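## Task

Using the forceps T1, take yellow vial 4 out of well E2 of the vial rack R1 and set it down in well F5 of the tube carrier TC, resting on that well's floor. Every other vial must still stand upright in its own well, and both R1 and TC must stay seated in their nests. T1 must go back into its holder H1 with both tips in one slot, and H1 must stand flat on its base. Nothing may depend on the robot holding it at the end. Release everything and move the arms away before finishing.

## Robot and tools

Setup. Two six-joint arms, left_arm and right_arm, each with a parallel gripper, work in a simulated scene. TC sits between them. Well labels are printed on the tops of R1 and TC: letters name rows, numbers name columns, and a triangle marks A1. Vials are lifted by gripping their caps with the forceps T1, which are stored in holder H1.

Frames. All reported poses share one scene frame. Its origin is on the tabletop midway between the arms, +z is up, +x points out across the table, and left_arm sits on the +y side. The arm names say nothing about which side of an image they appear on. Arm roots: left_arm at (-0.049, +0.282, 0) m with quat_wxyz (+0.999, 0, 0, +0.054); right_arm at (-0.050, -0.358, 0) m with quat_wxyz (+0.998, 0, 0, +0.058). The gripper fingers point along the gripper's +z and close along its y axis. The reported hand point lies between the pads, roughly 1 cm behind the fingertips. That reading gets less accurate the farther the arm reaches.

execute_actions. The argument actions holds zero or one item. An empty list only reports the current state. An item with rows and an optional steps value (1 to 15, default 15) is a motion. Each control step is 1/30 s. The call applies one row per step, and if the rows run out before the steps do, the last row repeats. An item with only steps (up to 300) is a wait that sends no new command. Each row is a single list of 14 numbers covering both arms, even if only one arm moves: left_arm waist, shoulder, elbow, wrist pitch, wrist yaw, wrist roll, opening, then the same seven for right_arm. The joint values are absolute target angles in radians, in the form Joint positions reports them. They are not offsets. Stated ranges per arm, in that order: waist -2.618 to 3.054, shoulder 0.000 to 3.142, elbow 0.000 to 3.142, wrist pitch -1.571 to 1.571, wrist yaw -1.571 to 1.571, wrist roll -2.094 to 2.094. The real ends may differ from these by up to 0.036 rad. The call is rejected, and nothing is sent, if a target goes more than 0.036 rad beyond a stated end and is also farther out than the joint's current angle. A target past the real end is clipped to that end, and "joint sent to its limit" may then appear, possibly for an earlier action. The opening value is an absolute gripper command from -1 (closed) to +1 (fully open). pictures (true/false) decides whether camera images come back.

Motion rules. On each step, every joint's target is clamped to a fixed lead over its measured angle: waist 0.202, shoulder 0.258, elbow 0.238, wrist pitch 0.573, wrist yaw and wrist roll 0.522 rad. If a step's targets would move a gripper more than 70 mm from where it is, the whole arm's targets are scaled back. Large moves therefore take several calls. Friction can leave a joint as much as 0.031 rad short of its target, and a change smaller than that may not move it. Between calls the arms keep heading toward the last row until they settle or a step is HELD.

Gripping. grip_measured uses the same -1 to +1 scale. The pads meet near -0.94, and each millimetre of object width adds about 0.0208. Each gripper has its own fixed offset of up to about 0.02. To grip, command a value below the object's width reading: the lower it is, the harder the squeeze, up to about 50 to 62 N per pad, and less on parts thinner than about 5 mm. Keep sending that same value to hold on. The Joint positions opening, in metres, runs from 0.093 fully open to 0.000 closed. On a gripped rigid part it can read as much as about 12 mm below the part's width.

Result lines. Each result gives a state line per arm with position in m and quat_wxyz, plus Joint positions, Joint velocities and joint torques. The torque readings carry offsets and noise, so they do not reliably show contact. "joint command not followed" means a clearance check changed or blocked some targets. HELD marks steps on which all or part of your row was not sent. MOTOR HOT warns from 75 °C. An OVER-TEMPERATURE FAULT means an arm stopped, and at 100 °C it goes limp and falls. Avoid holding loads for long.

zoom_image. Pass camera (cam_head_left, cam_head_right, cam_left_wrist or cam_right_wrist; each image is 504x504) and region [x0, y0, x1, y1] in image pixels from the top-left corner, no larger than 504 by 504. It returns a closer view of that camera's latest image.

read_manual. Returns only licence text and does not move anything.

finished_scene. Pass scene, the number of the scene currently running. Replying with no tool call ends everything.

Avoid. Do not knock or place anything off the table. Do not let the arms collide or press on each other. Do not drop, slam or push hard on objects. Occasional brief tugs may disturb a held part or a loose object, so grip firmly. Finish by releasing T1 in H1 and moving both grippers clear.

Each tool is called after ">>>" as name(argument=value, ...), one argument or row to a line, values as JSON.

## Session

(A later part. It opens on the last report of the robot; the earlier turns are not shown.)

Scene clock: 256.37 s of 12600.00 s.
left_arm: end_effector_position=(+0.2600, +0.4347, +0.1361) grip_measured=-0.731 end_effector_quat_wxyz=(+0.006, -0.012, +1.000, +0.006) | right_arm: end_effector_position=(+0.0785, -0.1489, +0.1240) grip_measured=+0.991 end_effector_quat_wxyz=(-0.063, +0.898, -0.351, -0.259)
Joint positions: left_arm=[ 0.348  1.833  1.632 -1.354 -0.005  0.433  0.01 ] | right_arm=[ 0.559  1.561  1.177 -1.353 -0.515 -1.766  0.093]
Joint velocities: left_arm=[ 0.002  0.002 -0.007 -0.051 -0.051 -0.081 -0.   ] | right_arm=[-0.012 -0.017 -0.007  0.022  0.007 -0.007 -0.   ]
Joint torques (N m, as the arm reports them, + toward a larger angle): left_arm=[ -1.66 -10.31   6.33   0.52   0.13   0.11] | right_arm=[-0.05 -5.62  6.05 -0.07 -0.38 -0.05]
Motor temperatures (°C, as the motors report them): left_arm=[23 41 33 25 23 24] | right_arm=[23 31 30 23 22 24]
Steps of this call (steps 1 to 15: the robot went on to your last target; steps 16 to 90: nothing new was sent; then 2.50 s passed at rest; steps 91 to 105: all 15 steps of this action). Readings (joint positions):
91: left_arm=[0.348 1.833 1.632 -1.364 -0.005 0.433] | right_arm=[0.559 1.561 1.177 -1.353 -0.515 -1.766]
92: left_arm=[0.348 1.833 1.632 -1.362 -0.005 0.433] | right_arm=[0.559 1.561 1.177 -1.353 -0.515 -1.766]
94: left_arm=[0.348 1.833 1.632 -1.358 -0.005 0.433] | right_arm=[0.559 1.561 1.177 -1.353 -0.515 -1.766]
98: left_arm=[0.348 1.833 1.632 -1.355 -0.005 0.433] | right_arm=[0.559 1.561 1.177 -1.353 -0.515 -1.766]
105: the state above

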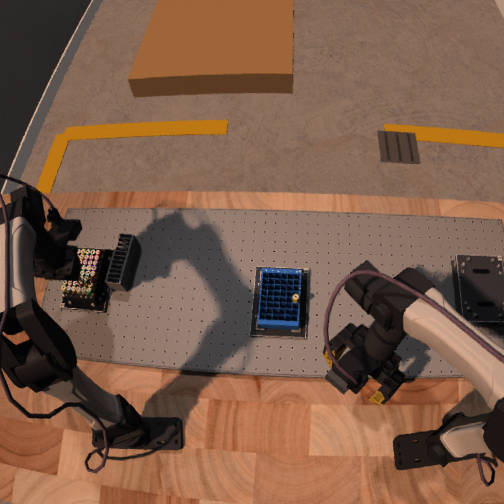

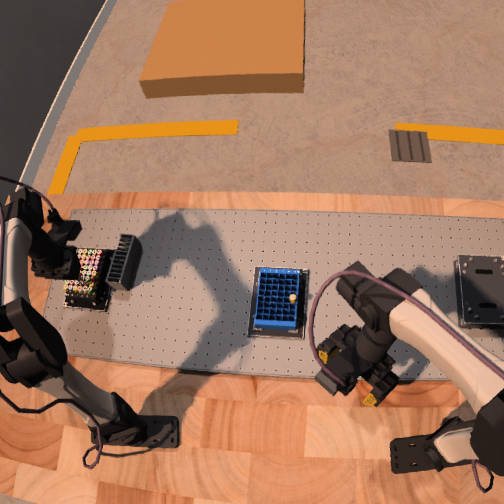

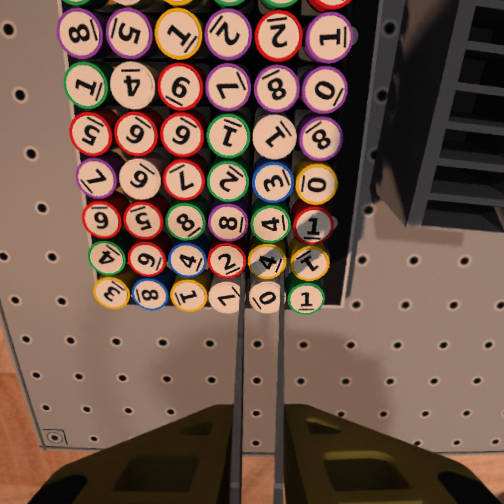

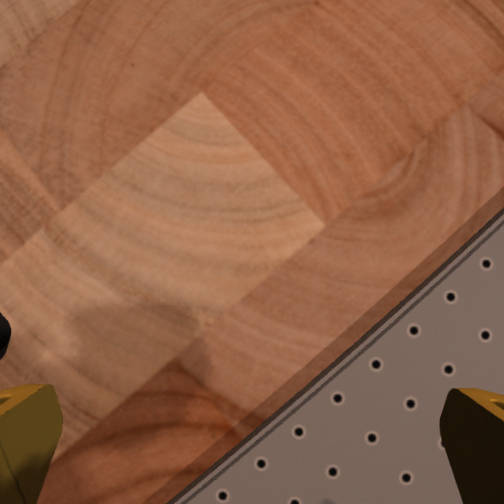

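>>> execute_actions(
  actions=[
    {"rows":[[0.335,1.83,1.66,-1.37,0,0.44,-0.73,0.559,1.561,1.177,-1.353,-0.515,-1.766,1],[0.335,1.83,1.67,-1.38,0,0.44,-0.73,0.559,1.561,1.177,-1.353,-0.515,-1.766,1],[0.335,1.83,1.68,-1.39,0,0.44,-0.73,0.559,1.561,1.177,-1.353,-0.515,-1.766,1],[0.335,1.83,1.69,-1.40,0,0.44,-0.73,0.559,1.561,1.177,-1.353,-0.515,-1.766,1],[0.335,1.83,1.70,-1.41,0,0.44,-0.73,0.559,1.561,1.177,-1.353,-0.515,-1.766,1],[0.335,1.83,1.71,-1.42,0,0.44,-0.73,0.559,1.561,1.177,-1.353,-0.515,-1.766,1],[0.335,1.83,1.72,-1.43,0,0.44,-0.73,0.559,1.561,1.177,-1.353,-0.515,-1.766,1],[0.335,1.83,1.73,-1.44,0,0.44,-0.73,0.559,1.561,1.177,-1.353,-0.515,-1.766,1]],"steps":15},
  ],
  pictures=false,
)

>>> execute_actions(
  actions=[
    {"rows":[[0.33,1.85,1.745,-1.44,0,0.44,-0.73,0.559,1.561,1.177,-1.353,-0.515,-1.766,1]],"steps":15},
  ],
)

Scene clock: 260.93 s of 12600.00 s.
left_arm: end_effector_position=(+0.2616, +0.4355, +0.1559) grip_measured=-0.731 end_effector_quat_wxyz=(+0.012, -0.012, +1.000, +0.008) | right_arm: end_effector_position=(+0.0785, -0.1489, +0.1240) grip_measured=+0.991 end_effector_quat_wxyz=(-0.063, +0.898, -0.351, -0.259)
Joint positions: left_arm=[ 0.348  1.833  1.71  -1.419 -0.005  0.433  0.01 ] | right_arm=[ 0.559  1.561  1.177 -1.353 -0.515 -1.766  0.093]
Joint velocities: left_arm=[ 0.002 -0.007 -0.002 -0.125  0.022 -0.051 -0.   ] | right_arm=[-0.007 -0.002 -0.002  0.022 -0.066  0.007 -0.   ]
Joint torques (N m, as the arm reports them, + toward a larger angle): left_arm=[ -1.51 -10.44   9.37   0.26   0.07   0.09] | right_arm=[-0.12 -5.53  6.07 -0.07 -0.39 -0.01]
Motor temperatures (°C, as the motors report them): left_arm=[23 41 33 25 23 24] | right_arm=[23 31 30 23 22 24]
Steps of this call (steps 1 to 15: the robot went on to your last target; steps 16 to 90: nothing new was sent; then 1.07 s passed at rest; steps 91 to 105: all 15 steps of this action). Readings (joint positions):
91: left_arm=[0.348 1.833 1.632 -1.354 -0.005 0.433] | right_arm=[0.559 1.561 1.177 -1.353 -0.515 -1.766]
92: left_arm=[0.348 1.833 1.635 -1.357 -0.005 0.433] | right_arm=[0.559 1.561 1.177 -1.353 -0.515 -1.766]
94: left_arm=[0.348 1.833 1.648 -1.368 -0.005 0.433] | right_arm=[0.559 1.561 1.177 -1.353 -0.515 -1.766]
98: left_arm=[0.348 1.833 1.691 -1.394 -0.005 0.433] | right_arm=[0.559 1.561 1.177 -1.353 -0.515 -1.766]
105: the state above

Scene clock: 261.43 s of 12600.00 s.
left_arm: end_effector_position=(+0.2638, +0.4330, +0.1560) grip_measured=-0.731 end_effector_quat_wxyz=(+0.010, -0.007, +1.000, +0.007) | right_arm: end_effector_position=(+0.0785, -0.1489, +0.1240) grip_measured=+0.991 end_effector_quat_wxyz=(-0.063, +0.898, -0.351, -0.259)
Joint positions: left_arm=[ 0.339  1.841  1.722 -1.427 -0.005  0.433  0.01 ] | right_arm=[ 0.559  1.561  1.177 -1.353 -0.515 -1.766  0.093]
Joint velocities: left_arm=[ 0.017 -0.007 -0.007 -0.022  0.007 -0.037 -0.   ] | right_arm=[ 0.007  0.007  0.012 -0.022 -0.022 -0.037 -0.001]
Joint torques (N m, as the arm reports them, + toward a larger angle): left_arm=[-1.16 -9.56  9.31  0.25  0.12  0.09] | right_arm=[-0.3  -5.53  6.05 -0.09 -0.41 -0.07]
Motor temperatures (°C, as the motors report them): left_arm=[23 41 33 25 23 24] | right_arm=[23 31 30 23 22 24]
Steps of this call (steps 1 to 15: all 15 steps of this action). Readings (joint positions):
1: left_arm=[0.347 1.834 1.712 -1.422 -0.005 0.433] | right_arm=[0.559 1.561 1.177 -1.353 -0.515 -1.766]
2: left_arm=[0.345 1.836 1.716 -1.425 -0.005 0.433] | right_arm=[0.559 1.561 1.177 -1.353 -0.515 -1.766]
4: left_arm=[0.341 1.839 1.721 -1.425 -0.005 0.433] | right_arm=[0.559 1.561 1.177 -1.353 -0.515 -1.766]
8: left_arm=[0.339 1.841 1.722 -1.426 -0.005 0.433] | right_arm=[0.559 1.561 1.177 -1.353 -0.515 -1.766]
15: the state above

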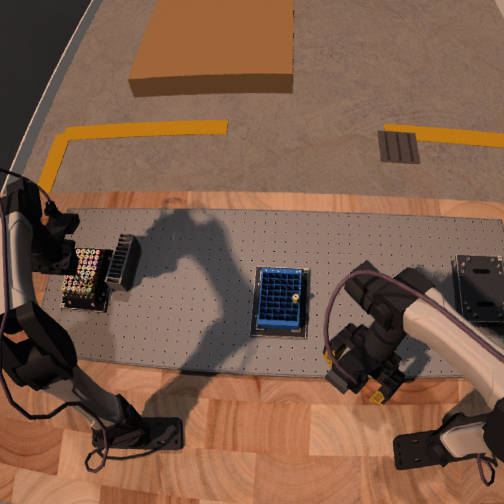

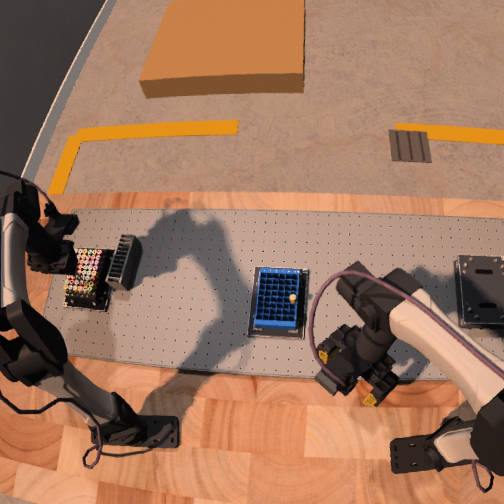

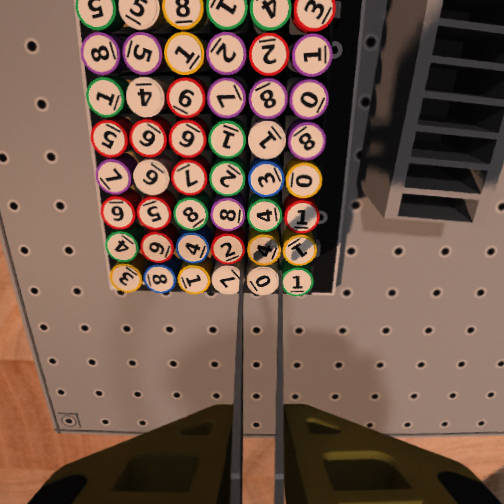

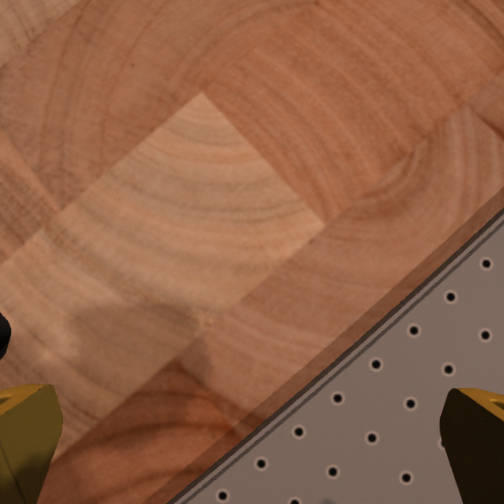

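>>> execute_actions(
  actions=[
    {"rows":[[0.33,1.85,1.70,-1.41,0,0.44,-0.73,0.559,1.561,1.177,-1.353,-0.515,-1.766,1],[0.33,1.85,1.69,-1.40,0,0.44,-0.73,0.559,1.561,1.177,-1.353,-0.515,-1.766,1],[0.33,1.85,1.68,-1.39,0,0.44,-0.73,0.559,1.561,1.177,-1.353,-0.515,-1.766,1],[0.33,1.85,1.67,-1.38,0,0.44,-0.73,0.559,1.561,1.177,-1.353,-0.515,-1.766,1],[0.33,1.85,1.66,-1.37,0,0.44,-0.73,0.559,1.561,1.177,-1.353,-0.515,-1.766,1],[0.33,1.85,1.65,-1.36,0,0.44,-0.73,0.559,1.561,1.177,-1.353,-0.515,-1.766,1]],"steps":15},
  ],
  pictures=false,
)

>>> execute_actions(
  actions=[
    {"steps":10},
  ],
)

>>> zoom_image(
  camera="cam_left_wrist",
  region=[200, 200, 330, 330],
)

Scene clock: 267.50 s of 12600.00 s.
left_arm: end_effector_position=(+0.2629, +0.4326, +0.1395) grip_measured=-0.731 end_effector_quat_wxyz=(+0.003, -0.007, +1.000, +0.004) | right_arm: end_effector_position=(+0.0785, -0.1489, +0.1240) grip_measured=+0.991 end_effector_quat_wxyz=(-0.063, +0.898, -0.351, -0.259)
Joint positions: left_arm=[ 0.339  1.846  1.662 -1.378 -0.005  0.433  0.01 ] | right_arm=[ 0.559  1.561  1.177 -1.353 -0.515 -1.766  0.093]
Joint velocities: left_arm=[-0.007  0.002 -0.007 -0.037  0.022  0.066  0.   ] | right_arm=[-0.007  0.012  0.007 -0.007  0.007 -0.007  0.   ]
Joint torques (N m, as the arm reports them, + toward a larger angle): left_arm=[-1.11 -9.85  6.41  0.51  0.14  0.09] | right_arm=[-0.2  -5.55  5.9  -0.08 -0.42 -0.03]
Motor temperatures (°C, as the motors report them): left_arm=[23 41 33 25 23 24] | right_arm=[23 31 30 23 22 24]
Steps of this call (steps 1 to 15: the robot went on to your last target; steps 16 to 90: nothing new was sent; then 2.57 s passed at rest; steps 91 to 105: all 15 steps of this action). Readings (joint positions):
91: left_arm=[0.339 1.841 1.722 -1.427 -0.005 0.433] | right_arm=[0.559 1.561 1.177 -1.353 -0.515 -1.766]
92: left_arm=[0.339 1.841 1.719 -1.424 -0.005 0.433] | right_arm=[0.559 1.561 1.177 -1.353 -0.515 -1.766]
94: left_arm=[0.339 1.841 1.705 -1.414 -0.005 0.433] | right_arm=[0.559 1.561 1.177 -1.353 -0.515 -1.766]
98: left_arm=[0.339 1.843 1.667 -1.393 -0.005 0.433] | right_arm=[0.559 1.561 1.177 -1.353 -0.515 -1.766]
105: the state above

Scene clock: 267.83 s of 12600.00 s.
left_arm: end_effector_position=(+0.2636, +0.4329, +0.1395) grip_measured=-0.731 end_effector_quat_wxyz=(+0.005, -0.007, +1.000, +0.005) | right_arm: end_effector_position=(+0.0785, -0.1489, +0.1240) grip_measured=+0.991 end_effector_quat_wxyz=(-0.063, +0.898, -0.351, -0.259)
Joint positions: left_arm=[ 0.339  1.846  1.662 -1.374 -0.005  0.433  0.01 ] | right_arm=[ 0.559  1.561  1.177 -1.353 -0.515 -1.766  0.093]
Joint velocities: left_arm=[-0.002  0.022  0.012 -0.022  0.051  0.066 -0.001] | right_arm=[ 0.012  0.017 -0.012  0.022  0.022  0.022  0.001]
Joint torques (N m, as the arm reports them, + toward a larger angle): left_arm=[-1.27 -9.79  6.46  0.48  0.11  0.06] | right_arm=[-0.06 -5.71  6.1  -0.05 -0.39 -0.01]
Motor temperatures (°C, as the motors report them): left_arm=[23 41 33 25 23 24] | right_arm=[23 31 30 23 22 24]
Steps of this call (steps 1 to 10: the robot went on to your last target). Readings (joint positions):
1: left_arm=[0.339 1.846 1.662 -1.377 -0.005 0.433] | right_arm=[0.559 1.561 1.177 -1.353 -0.515 -1.766]
2: left_arm=[0.339 1.846 1.662 -1.376 -0.005 0.433] | right_arm=[0.559 1.561 1.177 -1.353 -0.515 -1.766]
4: left_arm=[0.339 1.846 1.662 -1.375 -0.005 0.433] | right_arm=[0.559 1.561 1.177 -1.353 -0.515 -1.766]
8: left_arm=[0.339 1.846 1.662 -1.375 -0.005 0.433] | right_arm=[0.559 1.561 1.177 -1.353 -0.515 -1.766]
10: the state above

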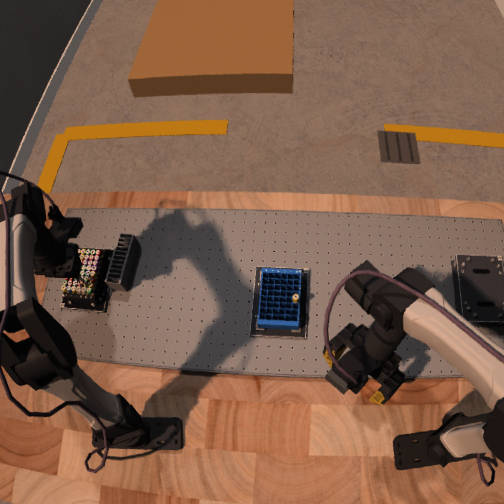

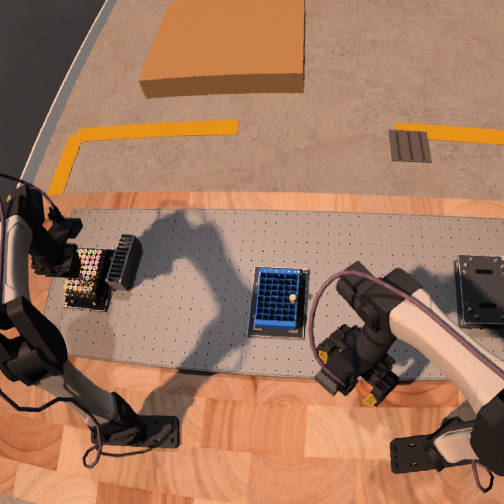

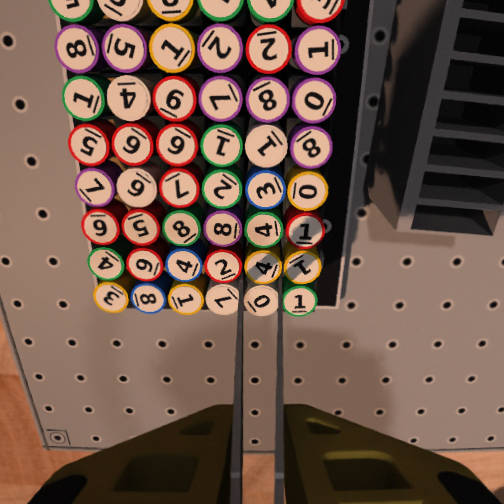

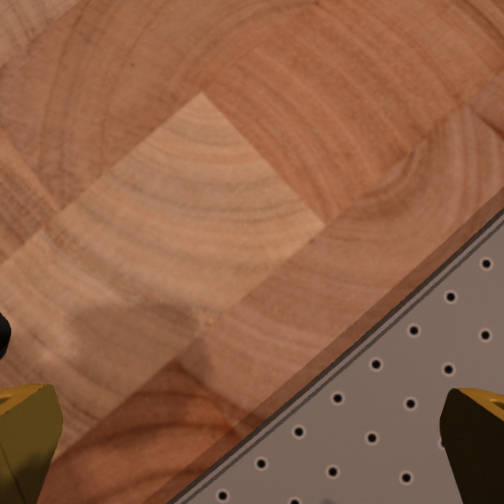

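Region (200, 200, 330, 330) of cam_left_wrist's 504x504 image, scaled by 3.877, with more detail than that image has.

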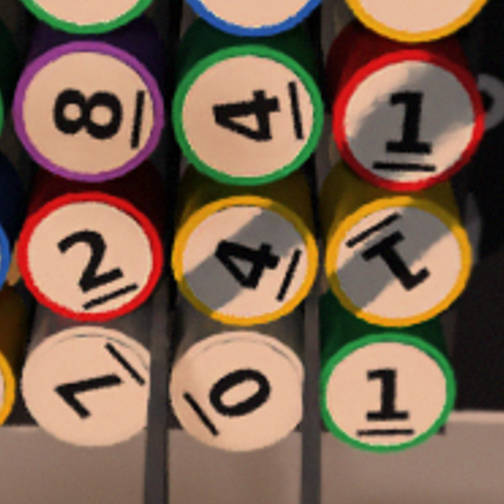

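Squeeze and lift.

>>> execute_actions(
  actions=[
    {"rows":[[0.33,1.85,1.65,-1.36,0,0.44,-0.9,0.559,1.561,1.177,-1.353,-0.515,-1.766,1]],"steps":12},
  ],
  pictures=false,
)

>>> execute_actions(
  actions=[
    {"rows":[[0.33,1.85,1.69,-1.39,0,0.44,-0.9,0.559,1.561,1.177,-1.353,-0.515,-1.766,1],[0.33,1.85,1.705,-1.405,0,0.44,-0.9,0.559,1.561,1.177,-1.353,-0.515,-1.766,1],[0.33,1.85,1.72,-1.42,0,0.44,-0.9,0.559,1.561,1.177,-1.353,-0.515,-1.766,1],[0.33,1.85,1.735,-1.435,0,0.44,-0.9,0.559,1.561,1.177,-1.353,-0.515,-1.766,1],[0.33,1.85,1.75,-1.45,0,0.44,-0.9,0.559,1.561,1.177,-1.353,-0.515,-1.766,1],[0.33,1.85,1.765,-1.465,0,0.44,-0.9,0.559,1.561,1.177,-1.353,-0.515,-1.766,1],[0.33,1.85,1.78,-1.48,0,0.44,-0.9,0.559,1.561,1.177,-1.353,-0.515,-1.766,1],[0.33,1.85,1.795,-1.495,0,0.44,-0.9,0.559,1.561,1.177,-1.353,-0.515,-1.766,1],[0.33,1.85,1.81,-1.51,0,0.44,-0.9,0.559,1.561,1.177,-1.353,-0.515,-1.766,1],[0.33,1.85,1.825,-1.525,0,0.44,-0.9,0.559,1.561,1.177,-1.353,-0.515,-1.766,1],[0.33,1.85,1.84,-1.54,0,0.44,-0.9,0.559,1.561,1.177,-1.353,-0.515,-1.766,1],[0.33,1.85,1.855,-1.55,0,0.44,-0.9,0.559,1.561,1.177,-1.353,-0.515,-1.766,1]],"steps":15},
  ],
  pictures=false,
)

>>> execute_actions(
  actions=[
    {"steps":12},
  ],
)

Scene clock: 273.10 s of 12600.00 s.
left_arm: end_effector_position=(+0.2637, +0.4329, +0.1395) grip_measured=-0.894 end_effector_quat_wxyz=(+0.005, -0.007, +1.000, +0.005) | right_arm: end_effector_position=(+0.0785, -0.1489, +0.1240) grip_measured=+0.991 end_effector_quat_wxyz=(-0.063, +0.898, -0.351, -0.259)
Joint positions: left_arm=[ 0.339  1.846  1.662 -1.374 -0.004  0.433  0.002] | right_arm=[ 0.559  1.561  1.177 -1.353 -0.515 -1.766  0.093]
Joint velocities: left_arm=[ 0.002 -0.012  0.017 -0.037  0.051 -0.051  0.   ] | right_arm=[ 0.007  0.002  0.007 -0.051 -0.051 -0.066  0.001]
Joint torques (N m, as the arm reports them, + toward a larger angle): left_arm=[-1.15 -9.82  6.48  0.38  0.12  0.05] | right_arm=[ 0.04 -5.42  6.14 -0.12 -0.41 -0.04]
Motor temperatures (°C, as the motors report them): left_arm=[23 41 33 25 23 24] | right_arm=[23 31 30 23 22 24]
Steps of this call (steps 1 to 15: the robot went on to your last target; steps 16 to 90: nothing new was sent; then 1.87 s passed at rest; steps 91 to 102: all 12 steps of this action). Readings (joint positions):
91: left_arm=[0.339 1.846 1.662 -1.374 -0.005 0.433] | right_arm=[0.559 1.561 1.177 -1.353 -0.515 -1.766]
92: left_arm=[0.339 1.846 1.662 -1.374 -0.004 0.433] | right_arm=[0.559 1.561 1.177 -1.353 -0.515 -1.766]
94: left_arm=[0.339 1.846 1.662 -1.374 -0.004 0.433] | right_arm=[0.559 1.561 1.177 -1.353 -0.515 -1.766]
98: left_arm=[0.339 1.846 1.662 -1.374 -0.004 0.433] | right_arm=[0.559 1.561 1.177 -1.353 -0.515 -1.766]
102: the state above

Scene clock: 273.60 s of 12600.00 s.
left_arm: end_effector_position=(+0.2673, +0.4347, +0.1800) grip_measured=-0.894 end_effector_quat_wxyz=(+0.019, -0.007, +1.000, +0.011) | right_arm: end_effector_position=(+0.0785, -0.1489, +0.1240) grip_measured=+0.991 end_effector_quat_wxyz=(-0.063, +0.898, -0.351, -0.259)
Joint positions: left_arm=[ 0.339  1.854  1.835 -1.507 -0.004  0.433  0.002] | right_arm=[ 0.559  1.561  1.177 -1.353 -0.515 -1.766  0.093]
Joint velocities: left_arm=[ 0.017 -0.017  0.085 -0.198 -0.037 -0.051  0.   ] | right_arm=[-0.002 -0.007 -0.012 -0.037  0.007  0.007 -0.002]
Joint torques (N m, as the arm reports them, + toward a larger angle): left_arm=[ -1.22 -10.73   8.66   0.22   0.11   0.08] | right_arm=[-0.27 -5.5   6.11 -0.07 -0.39 -0.02]
Motor temperatures (°C, as the motors report them): left_arm=[23 41 33 25 23 24] | right_arm=[23 31 30 23 22 24]
Steps of this call (steps 1 to 15: all 15 steps of this action). Readings (joint positions):
1: left_arm=[0.339 1.846 1.662 -1.375 -0.004 0.433] | right_arm=[0.559 1.561 1.177 -1.353 -0.515 -1.766]
2: left_arm=[0.339 1.846 1.666 -1.379 -0.004 0.433] | right_arm=[0.559 1.561 1.177 -1.353 -0.515 -1.766]
4: left_arm=[0.339 1.850 1.683 -1.392 -0.004 0.433] | right_arm=[0.559 1.561 1.177 -1.353 -0.515 -1.766]
8: left_arm=[0.339 1.854 1.743 -1.433 -0.004 0.433] | right_arm=[0.559 1.561 1.177 -1.353 -0.515 -1.766]
15: the state above

Scene clock: 274.00 s of 12600.00 s.
left_arm: end_effector_position=(+0.2613, +0.4317, +0.1801) grip_measured=-0.894 end_effector_quat_wxyz=(+0.007, -0.007, +1.000, +0.006) | right_arm: end_effector_position=(+0.0785, -0.1489, +0.1240) grip_measured=+0.991 end_effector_quat_wxyz=(-0.063, +0.898, -0.351, -0.259)
Joint positions: left_arm=[ 0.339  1.854  1.836 -1.535 -0.004  0.433  0.002] | right_arm=[ 0.559  1.561  1.177 -1.353 -0.515 -1.766  0.093]
Joint velocities: left_arm=[ 0.002 -0.012  0.007  0.007  0.022  0.022 -0.001] | right_arm=[-0.012  0.017 -0.002 -0.037 -0.051  0.037 -0.   ]
Joint torques (N m, as the arm reports them, + toward a larger angle): left_arm=[ -1.18 -10.48   8.8    0.26   0.08   0.07] | right_arm=[-0.15 -5.49  6.16 -0.09 -0.45 -0.04]
Motor temperatures (°C, as the motors report them): left_arm=[23 41 33 25 23 24] | right_arm=[23 31 30 23 22 24]
Steps of this call (steps 1 to 12: the robot went on to your last target). Readings (joint positions):
1: left_arm=[0.339 1.854 1.836 -1.512 -0.004 0.433] | right_arm=[0.559 1.561 1.177 -1.353 -0.515 -1.766]
2: left_arm=[0.339 1.854 1.836 -1.517 -0.004 0.433] | right_arm=[0.559 1.561 1.177 -1.353 -0.515 -1.766]
4: left_arm=[0.339 1.854 1.836 -1.525 -0.004 0.433] | right_arm=[0.559 1.561 1.177 -1.353 -0.515 -1.766]
8: left_arm=[0.339 1.854 1.836 -1.533 -0.004 0.433] | right_arm=[0.559 1.561 1.177 -1.353 -0.515 -1.766]
12: the state above

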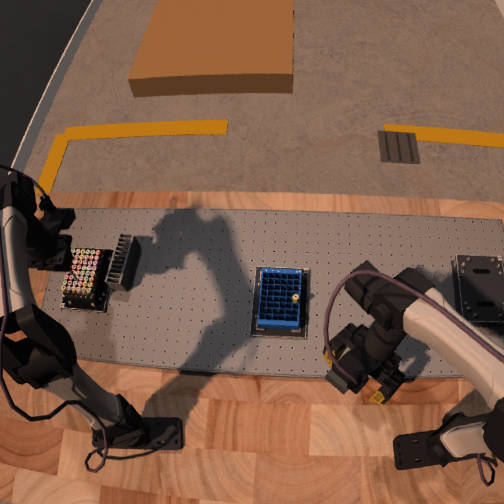

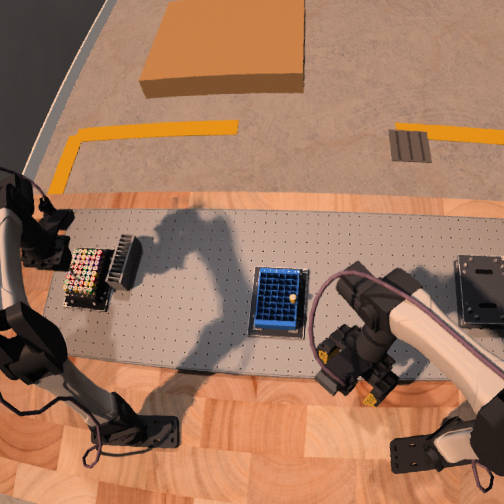

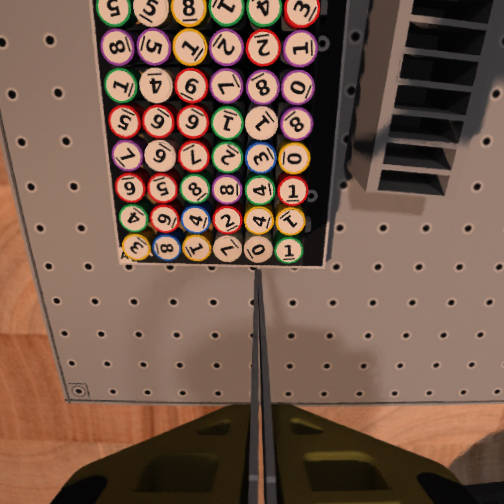

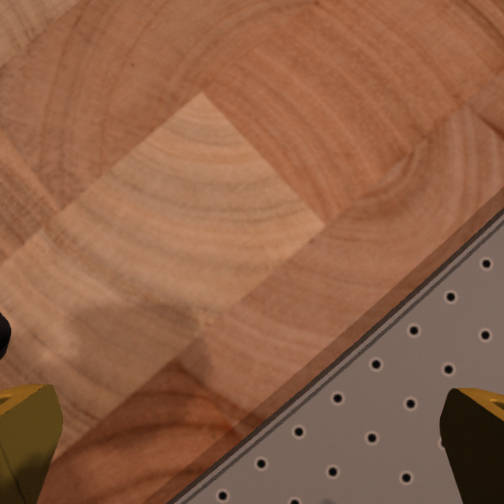

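>>> execute_actions(
  actions=[
    {"rows":[[0.325,1.865,1.745,-1.44,0,0.44,-0.9,0.559,1.561,1.177,-1.353,-0.515,-1.766,1]],"steps":15},
  ],
  pictures=false,
)

>>> execute_actions(
  actions=[
    {"rows":[[0.325,1.865,1.745,-1.44,0,0.44,-0.73,0.559,1.561,1.177,-1.353,-0.515,-1.766,1]],"steps":12},
  ],
)

Scene clock: 277.33 s of 12600.00 s.
left_arm: end_effector_position=(+0.2652, +0.4318, +0.1550) grip_measured=-0.894 end_effector_quat_wxyz=(-0.001, -0.005, +1.000, +0.002) | right_arm: end_effector_position=(+0.0785, -0.1489, +0.1240) grip_measured=+0.991 end_effector_quat_wxyz=(-0.063, +0.898, -0.351, -0.259)
Joint positions: left_arm=[ 0.334  1.869  1.754 -1.457 -0.004  0.433  0.002] | right_arm=[ 0.559  1.561  1.177 -1.353 -0.515 -1.766  0.093]
Joint velocities: left_arm=[-0.007  0.002 -0.032  0.037 -0.022  0.007  0.001] | right_arm=[ 0.012  0.007 -0.027  0.007 -0.081 -0.037 -0.001]
Joint torques (N m, as the arm reports them, + toward a larger angle): left_arm=[ -1.36 -10.73   6.52   0.43   0.09   0.08] | right_arm=[ 0.11 -5.53  6.13 -0.11 -0.37  0.02]
Motor temperatures (°C, as the motors report them): left_arm=[23 41 33 25 23 24] | right_arm=[23 31 30 23 22 24]
Steps of this call (steps 1 to 30: the robot went on to your last target; steps 31 to 85: nothing new was sent; steps 86 to 100: all 15 steps of this action). Readings (joint positions):
86: left_arm=[0.339 1.853 1.823 -1.523 -0.004 0.433] | right_arm=[0.559 1.561 1.177 -1.353 -0.515 -1.766]
87: left_arm=[0.338 1.850 1.804 -1.507 -0.004 0.433] | right_arm=[0.559 1.561 1.177 -1.353 -0.515 -1.766]
89: left_arm=[0.336 1.856 1.771 -1.489 -0.004 0.433] | right_arm=[0.559 1.561 1.177 -1.353 -0.515 -1.766]
93: left_arm=[0.334 1.869 1.754 -1.470 -0.004 0.433] | right_arm=[0.559 1.561 1.177 -1.353 -0.515 -1.766]
100: the state above

Scene clock: 277.73 s of 12600.00 s.
left_arm: end_effector_position=(+0.2657, +0.4321, +0.1550) grip_measured=-0.731 end_effector_quat_wxyz=(-0.000, -0.005, +1.000, +0.002) | right_arm: end_effector_position=(+0.0785, -0.1489, +0.1240) grip_measured=+0.991 end_effector_quat_wxyz=(-0.063, +0.898, -0.351, -0.259)
Joint positions: left_arm=[ 0.334  1.869  1.754 -1.454 -0.004  0.433  0.01 ] | right_arm=[ 0.559  1.561  1.177 -1.353 -0.515 -1.766  0.093]
Joint velocities: left_arm=[-0.012 -0.012 -0.012  0.022  0.007 -0.022  0.001] | right_arm=[-0.002  0.012  0.002  0.007 -0.022  0.037 -0.   ]
Joint torques (N m, as the arm reports them, + toward a larger angle): left_arm=[ -1.15 -10.88   6.61   0.49   0.14   0.06] | right_arm=[-0.26 -5.33  6.06 -0.07 -0.4   0.  ]
Motor temperatures (°C, as the motors report them): left_arm=[23 41 33 25 23 24] | right_arm=[23 31 30 23 22 24]
Steps of this call (steps 1 to 12: all 12 steps of this action). Readings (joint positions):
1: left_arm=[0.334 1.869 1.754 -1.456 -0.004 0.433] | right_arm=[0.559 1.561 1.177 -1.353 -0.515 -1.766]
2: left_arm=[0.334 1.869 1.754 -1.456 -0.004 0.433] | right_arm=[0.559 1.561 1.177 -1.353 -0.515 -1.766]
4: left_arm=[0.334 1.869 1.754 -1.455 -0.004 0.433] | right_arm=[0.559 1.561 1.177 -1.353 -0.515 -1.766]
8: left_arm=[0.334 1.869 1.754 -1.455 -0.004 0.433] | right_arm=[0.559 1.561 1.177 -1.353 -0.515 -1.766]
12: the state above

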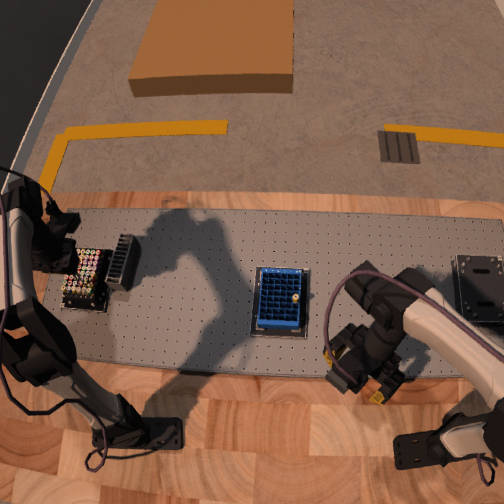

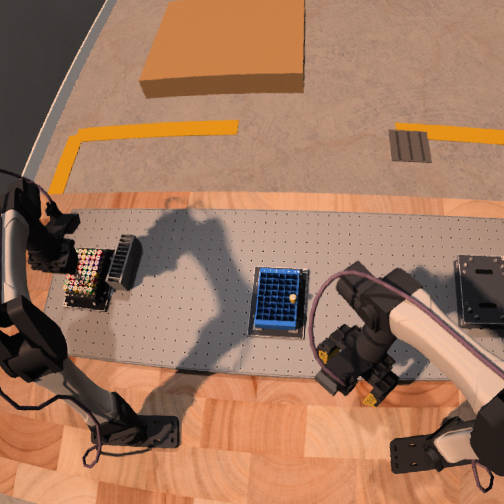

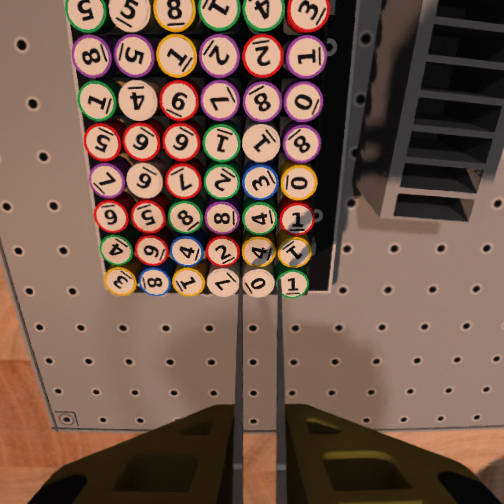

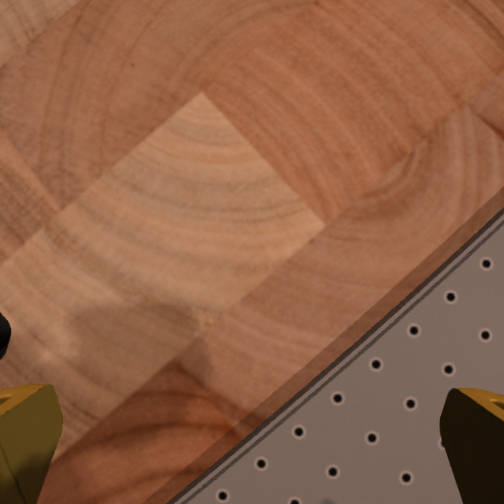

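>>> execute_actions(
  actions=[
    {"rows":[[0.319,1.885,1.765,-1.44,0,0.43,-0.73,0.559,1.561,1.177,-1.353,-0.515,-1.766,1]],"steps":15},
  ],
)

Scene clock: 297.53 s of 12600.00 s.
left_arm: end_effector_position=(+0.2666, +0.4302, +0.1550) grip_measured=-0.731 end_effector_quat_wxyz=(-0.000, -0.002, +1.000, +0.002) | right_arm: end_effector_position=(+0.0785, -0.1489, +0.1240) grip_measured=+0.991 end_effector_quat_wxyz=(-0.063, +0.898, -0.351, -0.259)
Joint positions: left_arm=[ 0.328  1.869  1.754 -1.454 -0.004  0.433  0.01 ] | right_arm=[ 0.559  1.561  1.177 -1.353 -0.515 -1.766  0.093]
Joint velocities: left_arm=[-0.007 -0.007 -0.002  0.051 -0.037  0.022 -0.001] | right_arm=[-0.012  0.017 -0.007  0.007 -0.022  0.022 -0.   ]
Joint torques (N m, as the arm reports them, + toward a larger angle): left_arm=[-1.27 -9.12  8.19  0.47  0.13 -0.05] | right_arm=[ 0.03 -5.47  6.25 -0.12 -0.4  -0.05]
Motor temperatures (°C, as the motors report them): left_arm=[23 42 33 25 23 24] | right_arm=[23 31 31 23 22 24]
Steps of this call (steps 1 to 15: the robot went on to your last target; steps 16 to 90: nothing new was sent; then 16.30 s passed at rest; steps 91 to 105: all 15 steps of this action). Readings (joint positions):
91: left_arm=[0.334 1.869 1.754 -1.454 -0.004 0.433] | right_arm=[0.559 1.561 1.177 -1.353 -0.515 -1.766]
92: left_arm=[0.333 1.869 1.754 -1.454 -0.004 0.433] | right_arm=[0.559 1.561 1.177 -1.353 -0.515 -1.766]
94: left_arm=[0.330 1.869 1.754 -1.454 -0.004 0.433] | right_arm=[0.559 1.561 1.177 -1.353 -0.515 -1.766]
98: left_arm=[0.328 1.869 1.754 -1.454 -0.004 0.433] | right_arm=[0.559 1.561 1.177 -1.353 -0.515 -1.766]
105: the state above

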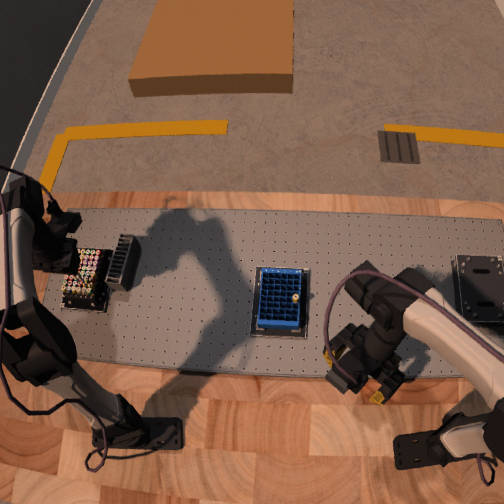

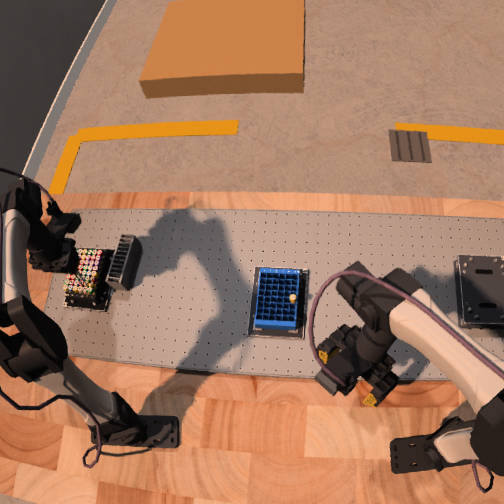

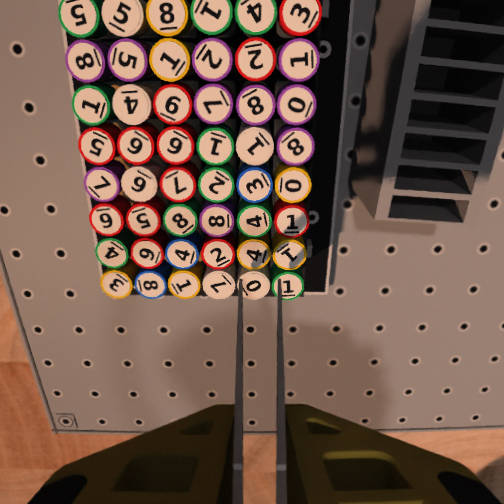

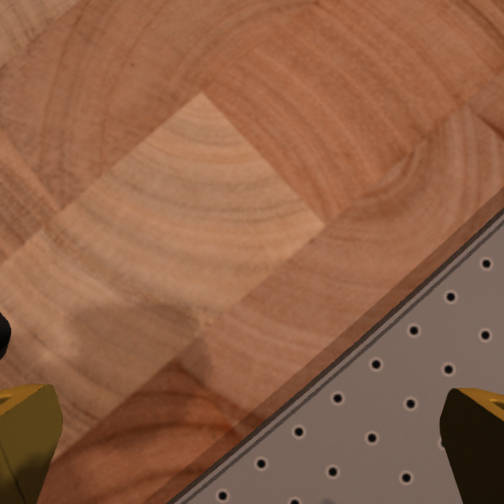

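>>> execute_actions(
  actions=[
    {"rows":[[0.34,1.905,1.79,-1.45,0,0.43,-0.73,0.559,1.561,1.177,-1.353,-0.515,-1.766,1]],"steps":15},
  ],
)

>>> zoom_image(
  camera="cam_left_wrist",
  region=[130, 150, 390, 410],
)

Scene clock: 300.27 s of 12600.00 s.
left_arm: end_effector_position=(+0.2702, +0.4318, +0.1478) grip_measured=-0.731 end_effector_quat_wxyz=(-0.009, -0.002, +1.000, -0.002) | right_arm: end_effector_position=(+0.0785, -0.1489, +0.1240) grip_measured=+0.991 end_effector_quat_wxyz=(-0.063, +0.898, -0.351, -0.259)
Joint positions: left_arm=[ 0.328  1.901  1.768 -1.456 -0.004  0.433  0.01 ] | right_arm=[ 0.559  1.561  1.177 -1.353 -0.515 -1.766  0.093]
Joint velocities: left_arm=[ 0.017  0.007  0.012  0.037 -0.037 -0.066  0.001] | right_arm=[-0.002 -0.002  0.012  0.007 -0.022 -0.022  0.001]
Joint torques (N m, as the arm reports them, + toward a larger angle): left_arm=[  0.34 -10.5    9.32   0.32   0.13   0.  ] | right_arm=[-0.13 -5.44  5.97 -0.09 -0.41 -0.02]
Motor temperatures (°C, as the motors report them): left_arm=[23 42 33 25 23 24] | right_arm=[23 31 31 23 22 24]
Steps of this call (steps 1 to 15: the robot went on to your last target; steps 16 to 67: nothing new was sent; steps 68 to 82: all 15 steps of this action). Readings (joint positions):
68: left_arm=[0.328 1.872 1.757 -1.456 -0.004 0.433] | right_arm=[0.559 1.561 1.177 -1.353 -0.515 -1.766]
69: left_arm=[0.328 1.878 1.763 -1.456 -0.004 0.433] | right_arm=[0.559 1.561 1.177 -1.353 -0.515 -1.766]
71: left_arm=[0.328 1.889 1.768 -1.456 -0.004 0.433] | right_arm=[0.559 1.561 1.177 -1.353 -0.515 -1.766]
75: left_arm=[0.328 1.901 1.768 -1.456 -0.004 0.433] | right_arm=[0.559 1.561 1.177 -1.353 -0.515 -1.766]
82: the state above

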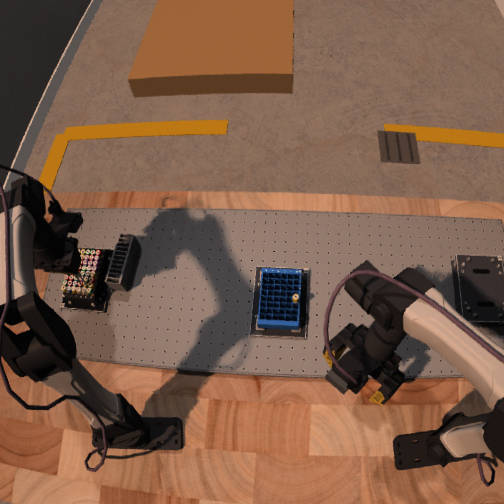

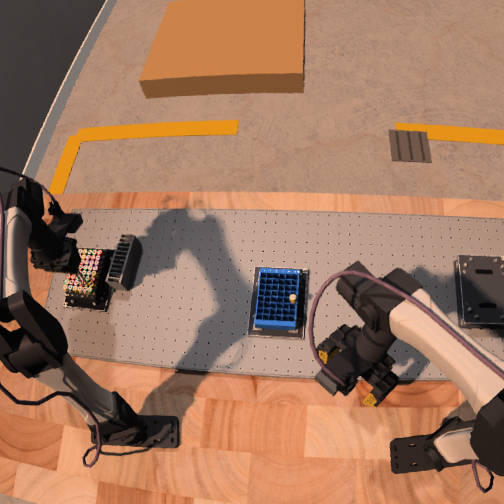

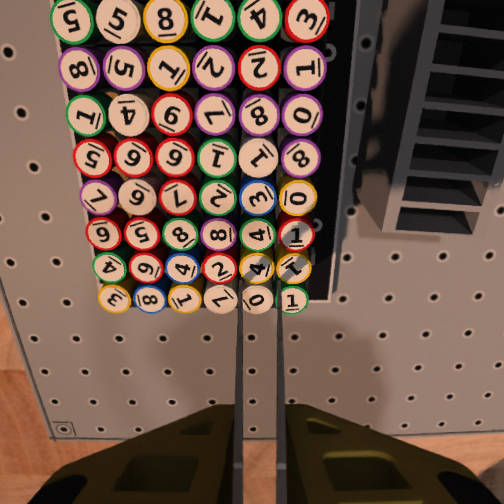

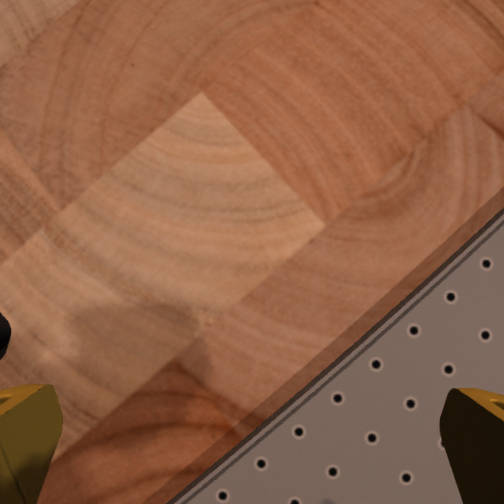

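Region (130, 150, 390, 410) of cam_left_wrist's 504x504 image, scaled by 1.938, with more detail than that image has.

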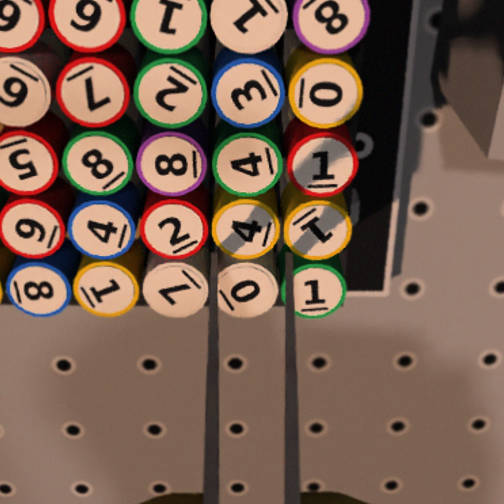

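>>> execute_actions(
  actions=[
    {"rows":[[0.335,1.905,1.76,-1.44,0,0.43,-0.73,0.559,1.561,1.177,-1.353,-0.515,-1.766,1],[0.335,1.905,1.76,-1.43,0,0.43,-0.73,0.559,1.561,1.177,-1.353,-0.515,-1.766,1],[0.335,1.905,1.75,-1.42,0,0.43,-0.73,0.559,1.561,1.177,-1.353,-0.515,-1.766,1],[0.335,1.905,1.74,-1.42,0,0.43,-0.73,0.559,1.561,1.177,-1.353,-0.515,-1.766,1]],"steps":15},
  ],
)

>>> zoom_image(
  camera="cam_left_wrist",
  region=[130, 150, 390, 410],
)

Scene clock: 304.80 s of 12600.00 s.
left_arm: end_effector_position=(+0.2719, +0.4326, +0.1443) grip_measured=-0.731 end_effector_quat_wxyz=(-0.006, -0.002, +1.000, -0.000) | right_arm: end_effector_position=(+0.0785, -0.1489, +0.1240) grip_measured=+0.991 end_effector_quat_wxyz=(-0.063, +0.898, -0.351, -0.259)
Joint positions: left_arm=[ 0.328  1.901  1.754 -1.435 -0.004  0.433  0.01 ] | right_arm=[ 0.559  1.561  1.177 -1.353 -0.515 -1.766  0.093]
Joint velocities: left_arm=[ 0.012 -0.017 -0.007  0.022 -0.051 -0.051  0.   ] | right_arm=[ 0.002  0.017  0.007  0.007  0.037 -0.022  0.   ]
Joint torques (N m, as the arm reports them, + toward a larger angle): left_arm=[ -0.16 -10.43   6.29   0.43   0.09  -0.02] | right_arm=[ 0.05 -5.37  6.07 -0.07 -0.38 -0.03]
Motor temperatures (°C, as the motors report them): left_arm=[23 42 33 25 23 24] | right_arm=[23 31 31 23 22 24]
Steps of this call (steps 1 to 15: the robot went on to your last target; steps 16 to 90: nothing new was sent; then 1.03 s passed at rest; steps 91 to 105: all 15 steps of this action). Readings (joint positions):
91: left_arm=[0.328 1.901 1.768 -1.456 -0.004 0.433] | right_arm=[0.559 1.561 1.177 -1.353 -0.515 -1.766]
92: left_arm=[0.328 1.901 1.768 -1.454 -0.004 0.433] | right_arm=[0.559 1.561 1.177 -1.353 -0.515 -1.766]
94: left_arm=[0.328 1.901 1.767 -1.447 -0.004 0.433] | right_arm=[0.559 1.561 1.177 -1.353 -0.515 -1.766]
98: left_arm=[0.328 1.901 1.755 -1.439 -0.004 0.433] | right_arm=[0.559 1.561 1.177 -1.353 -0.515 -1.766]
105: the state above

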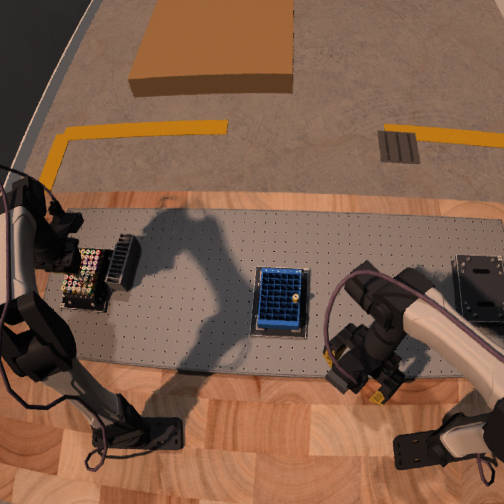

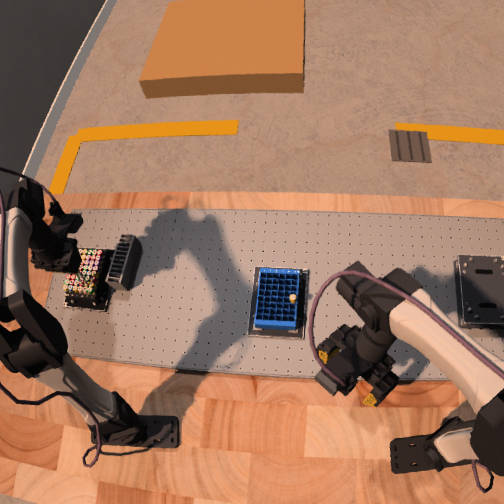

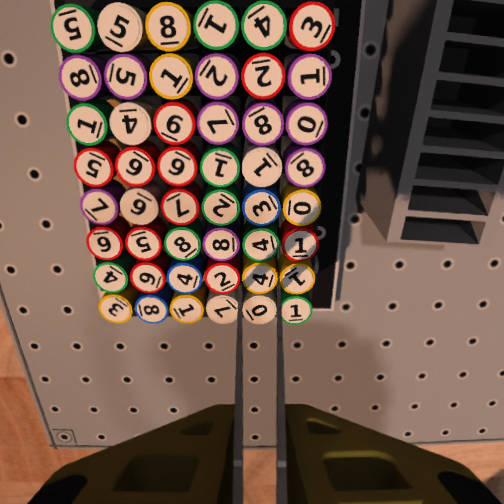

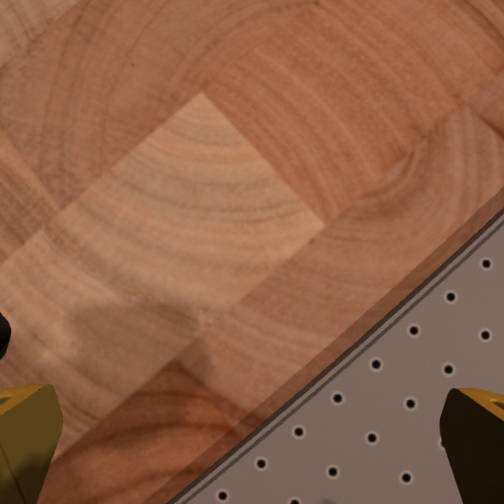

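Region (130, 150, 390, 410) of cam_left_wrist's 504x504 image, scaled by 1.938, with more detail than that image has.

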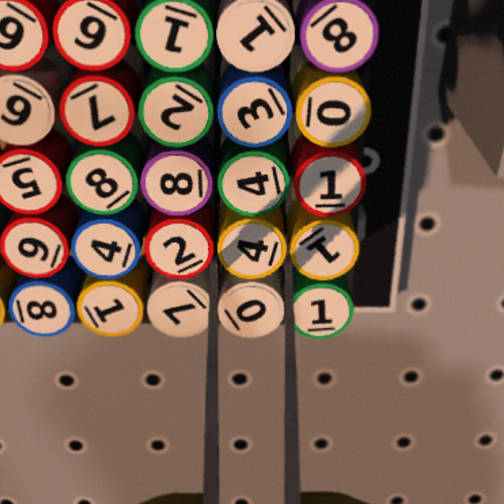

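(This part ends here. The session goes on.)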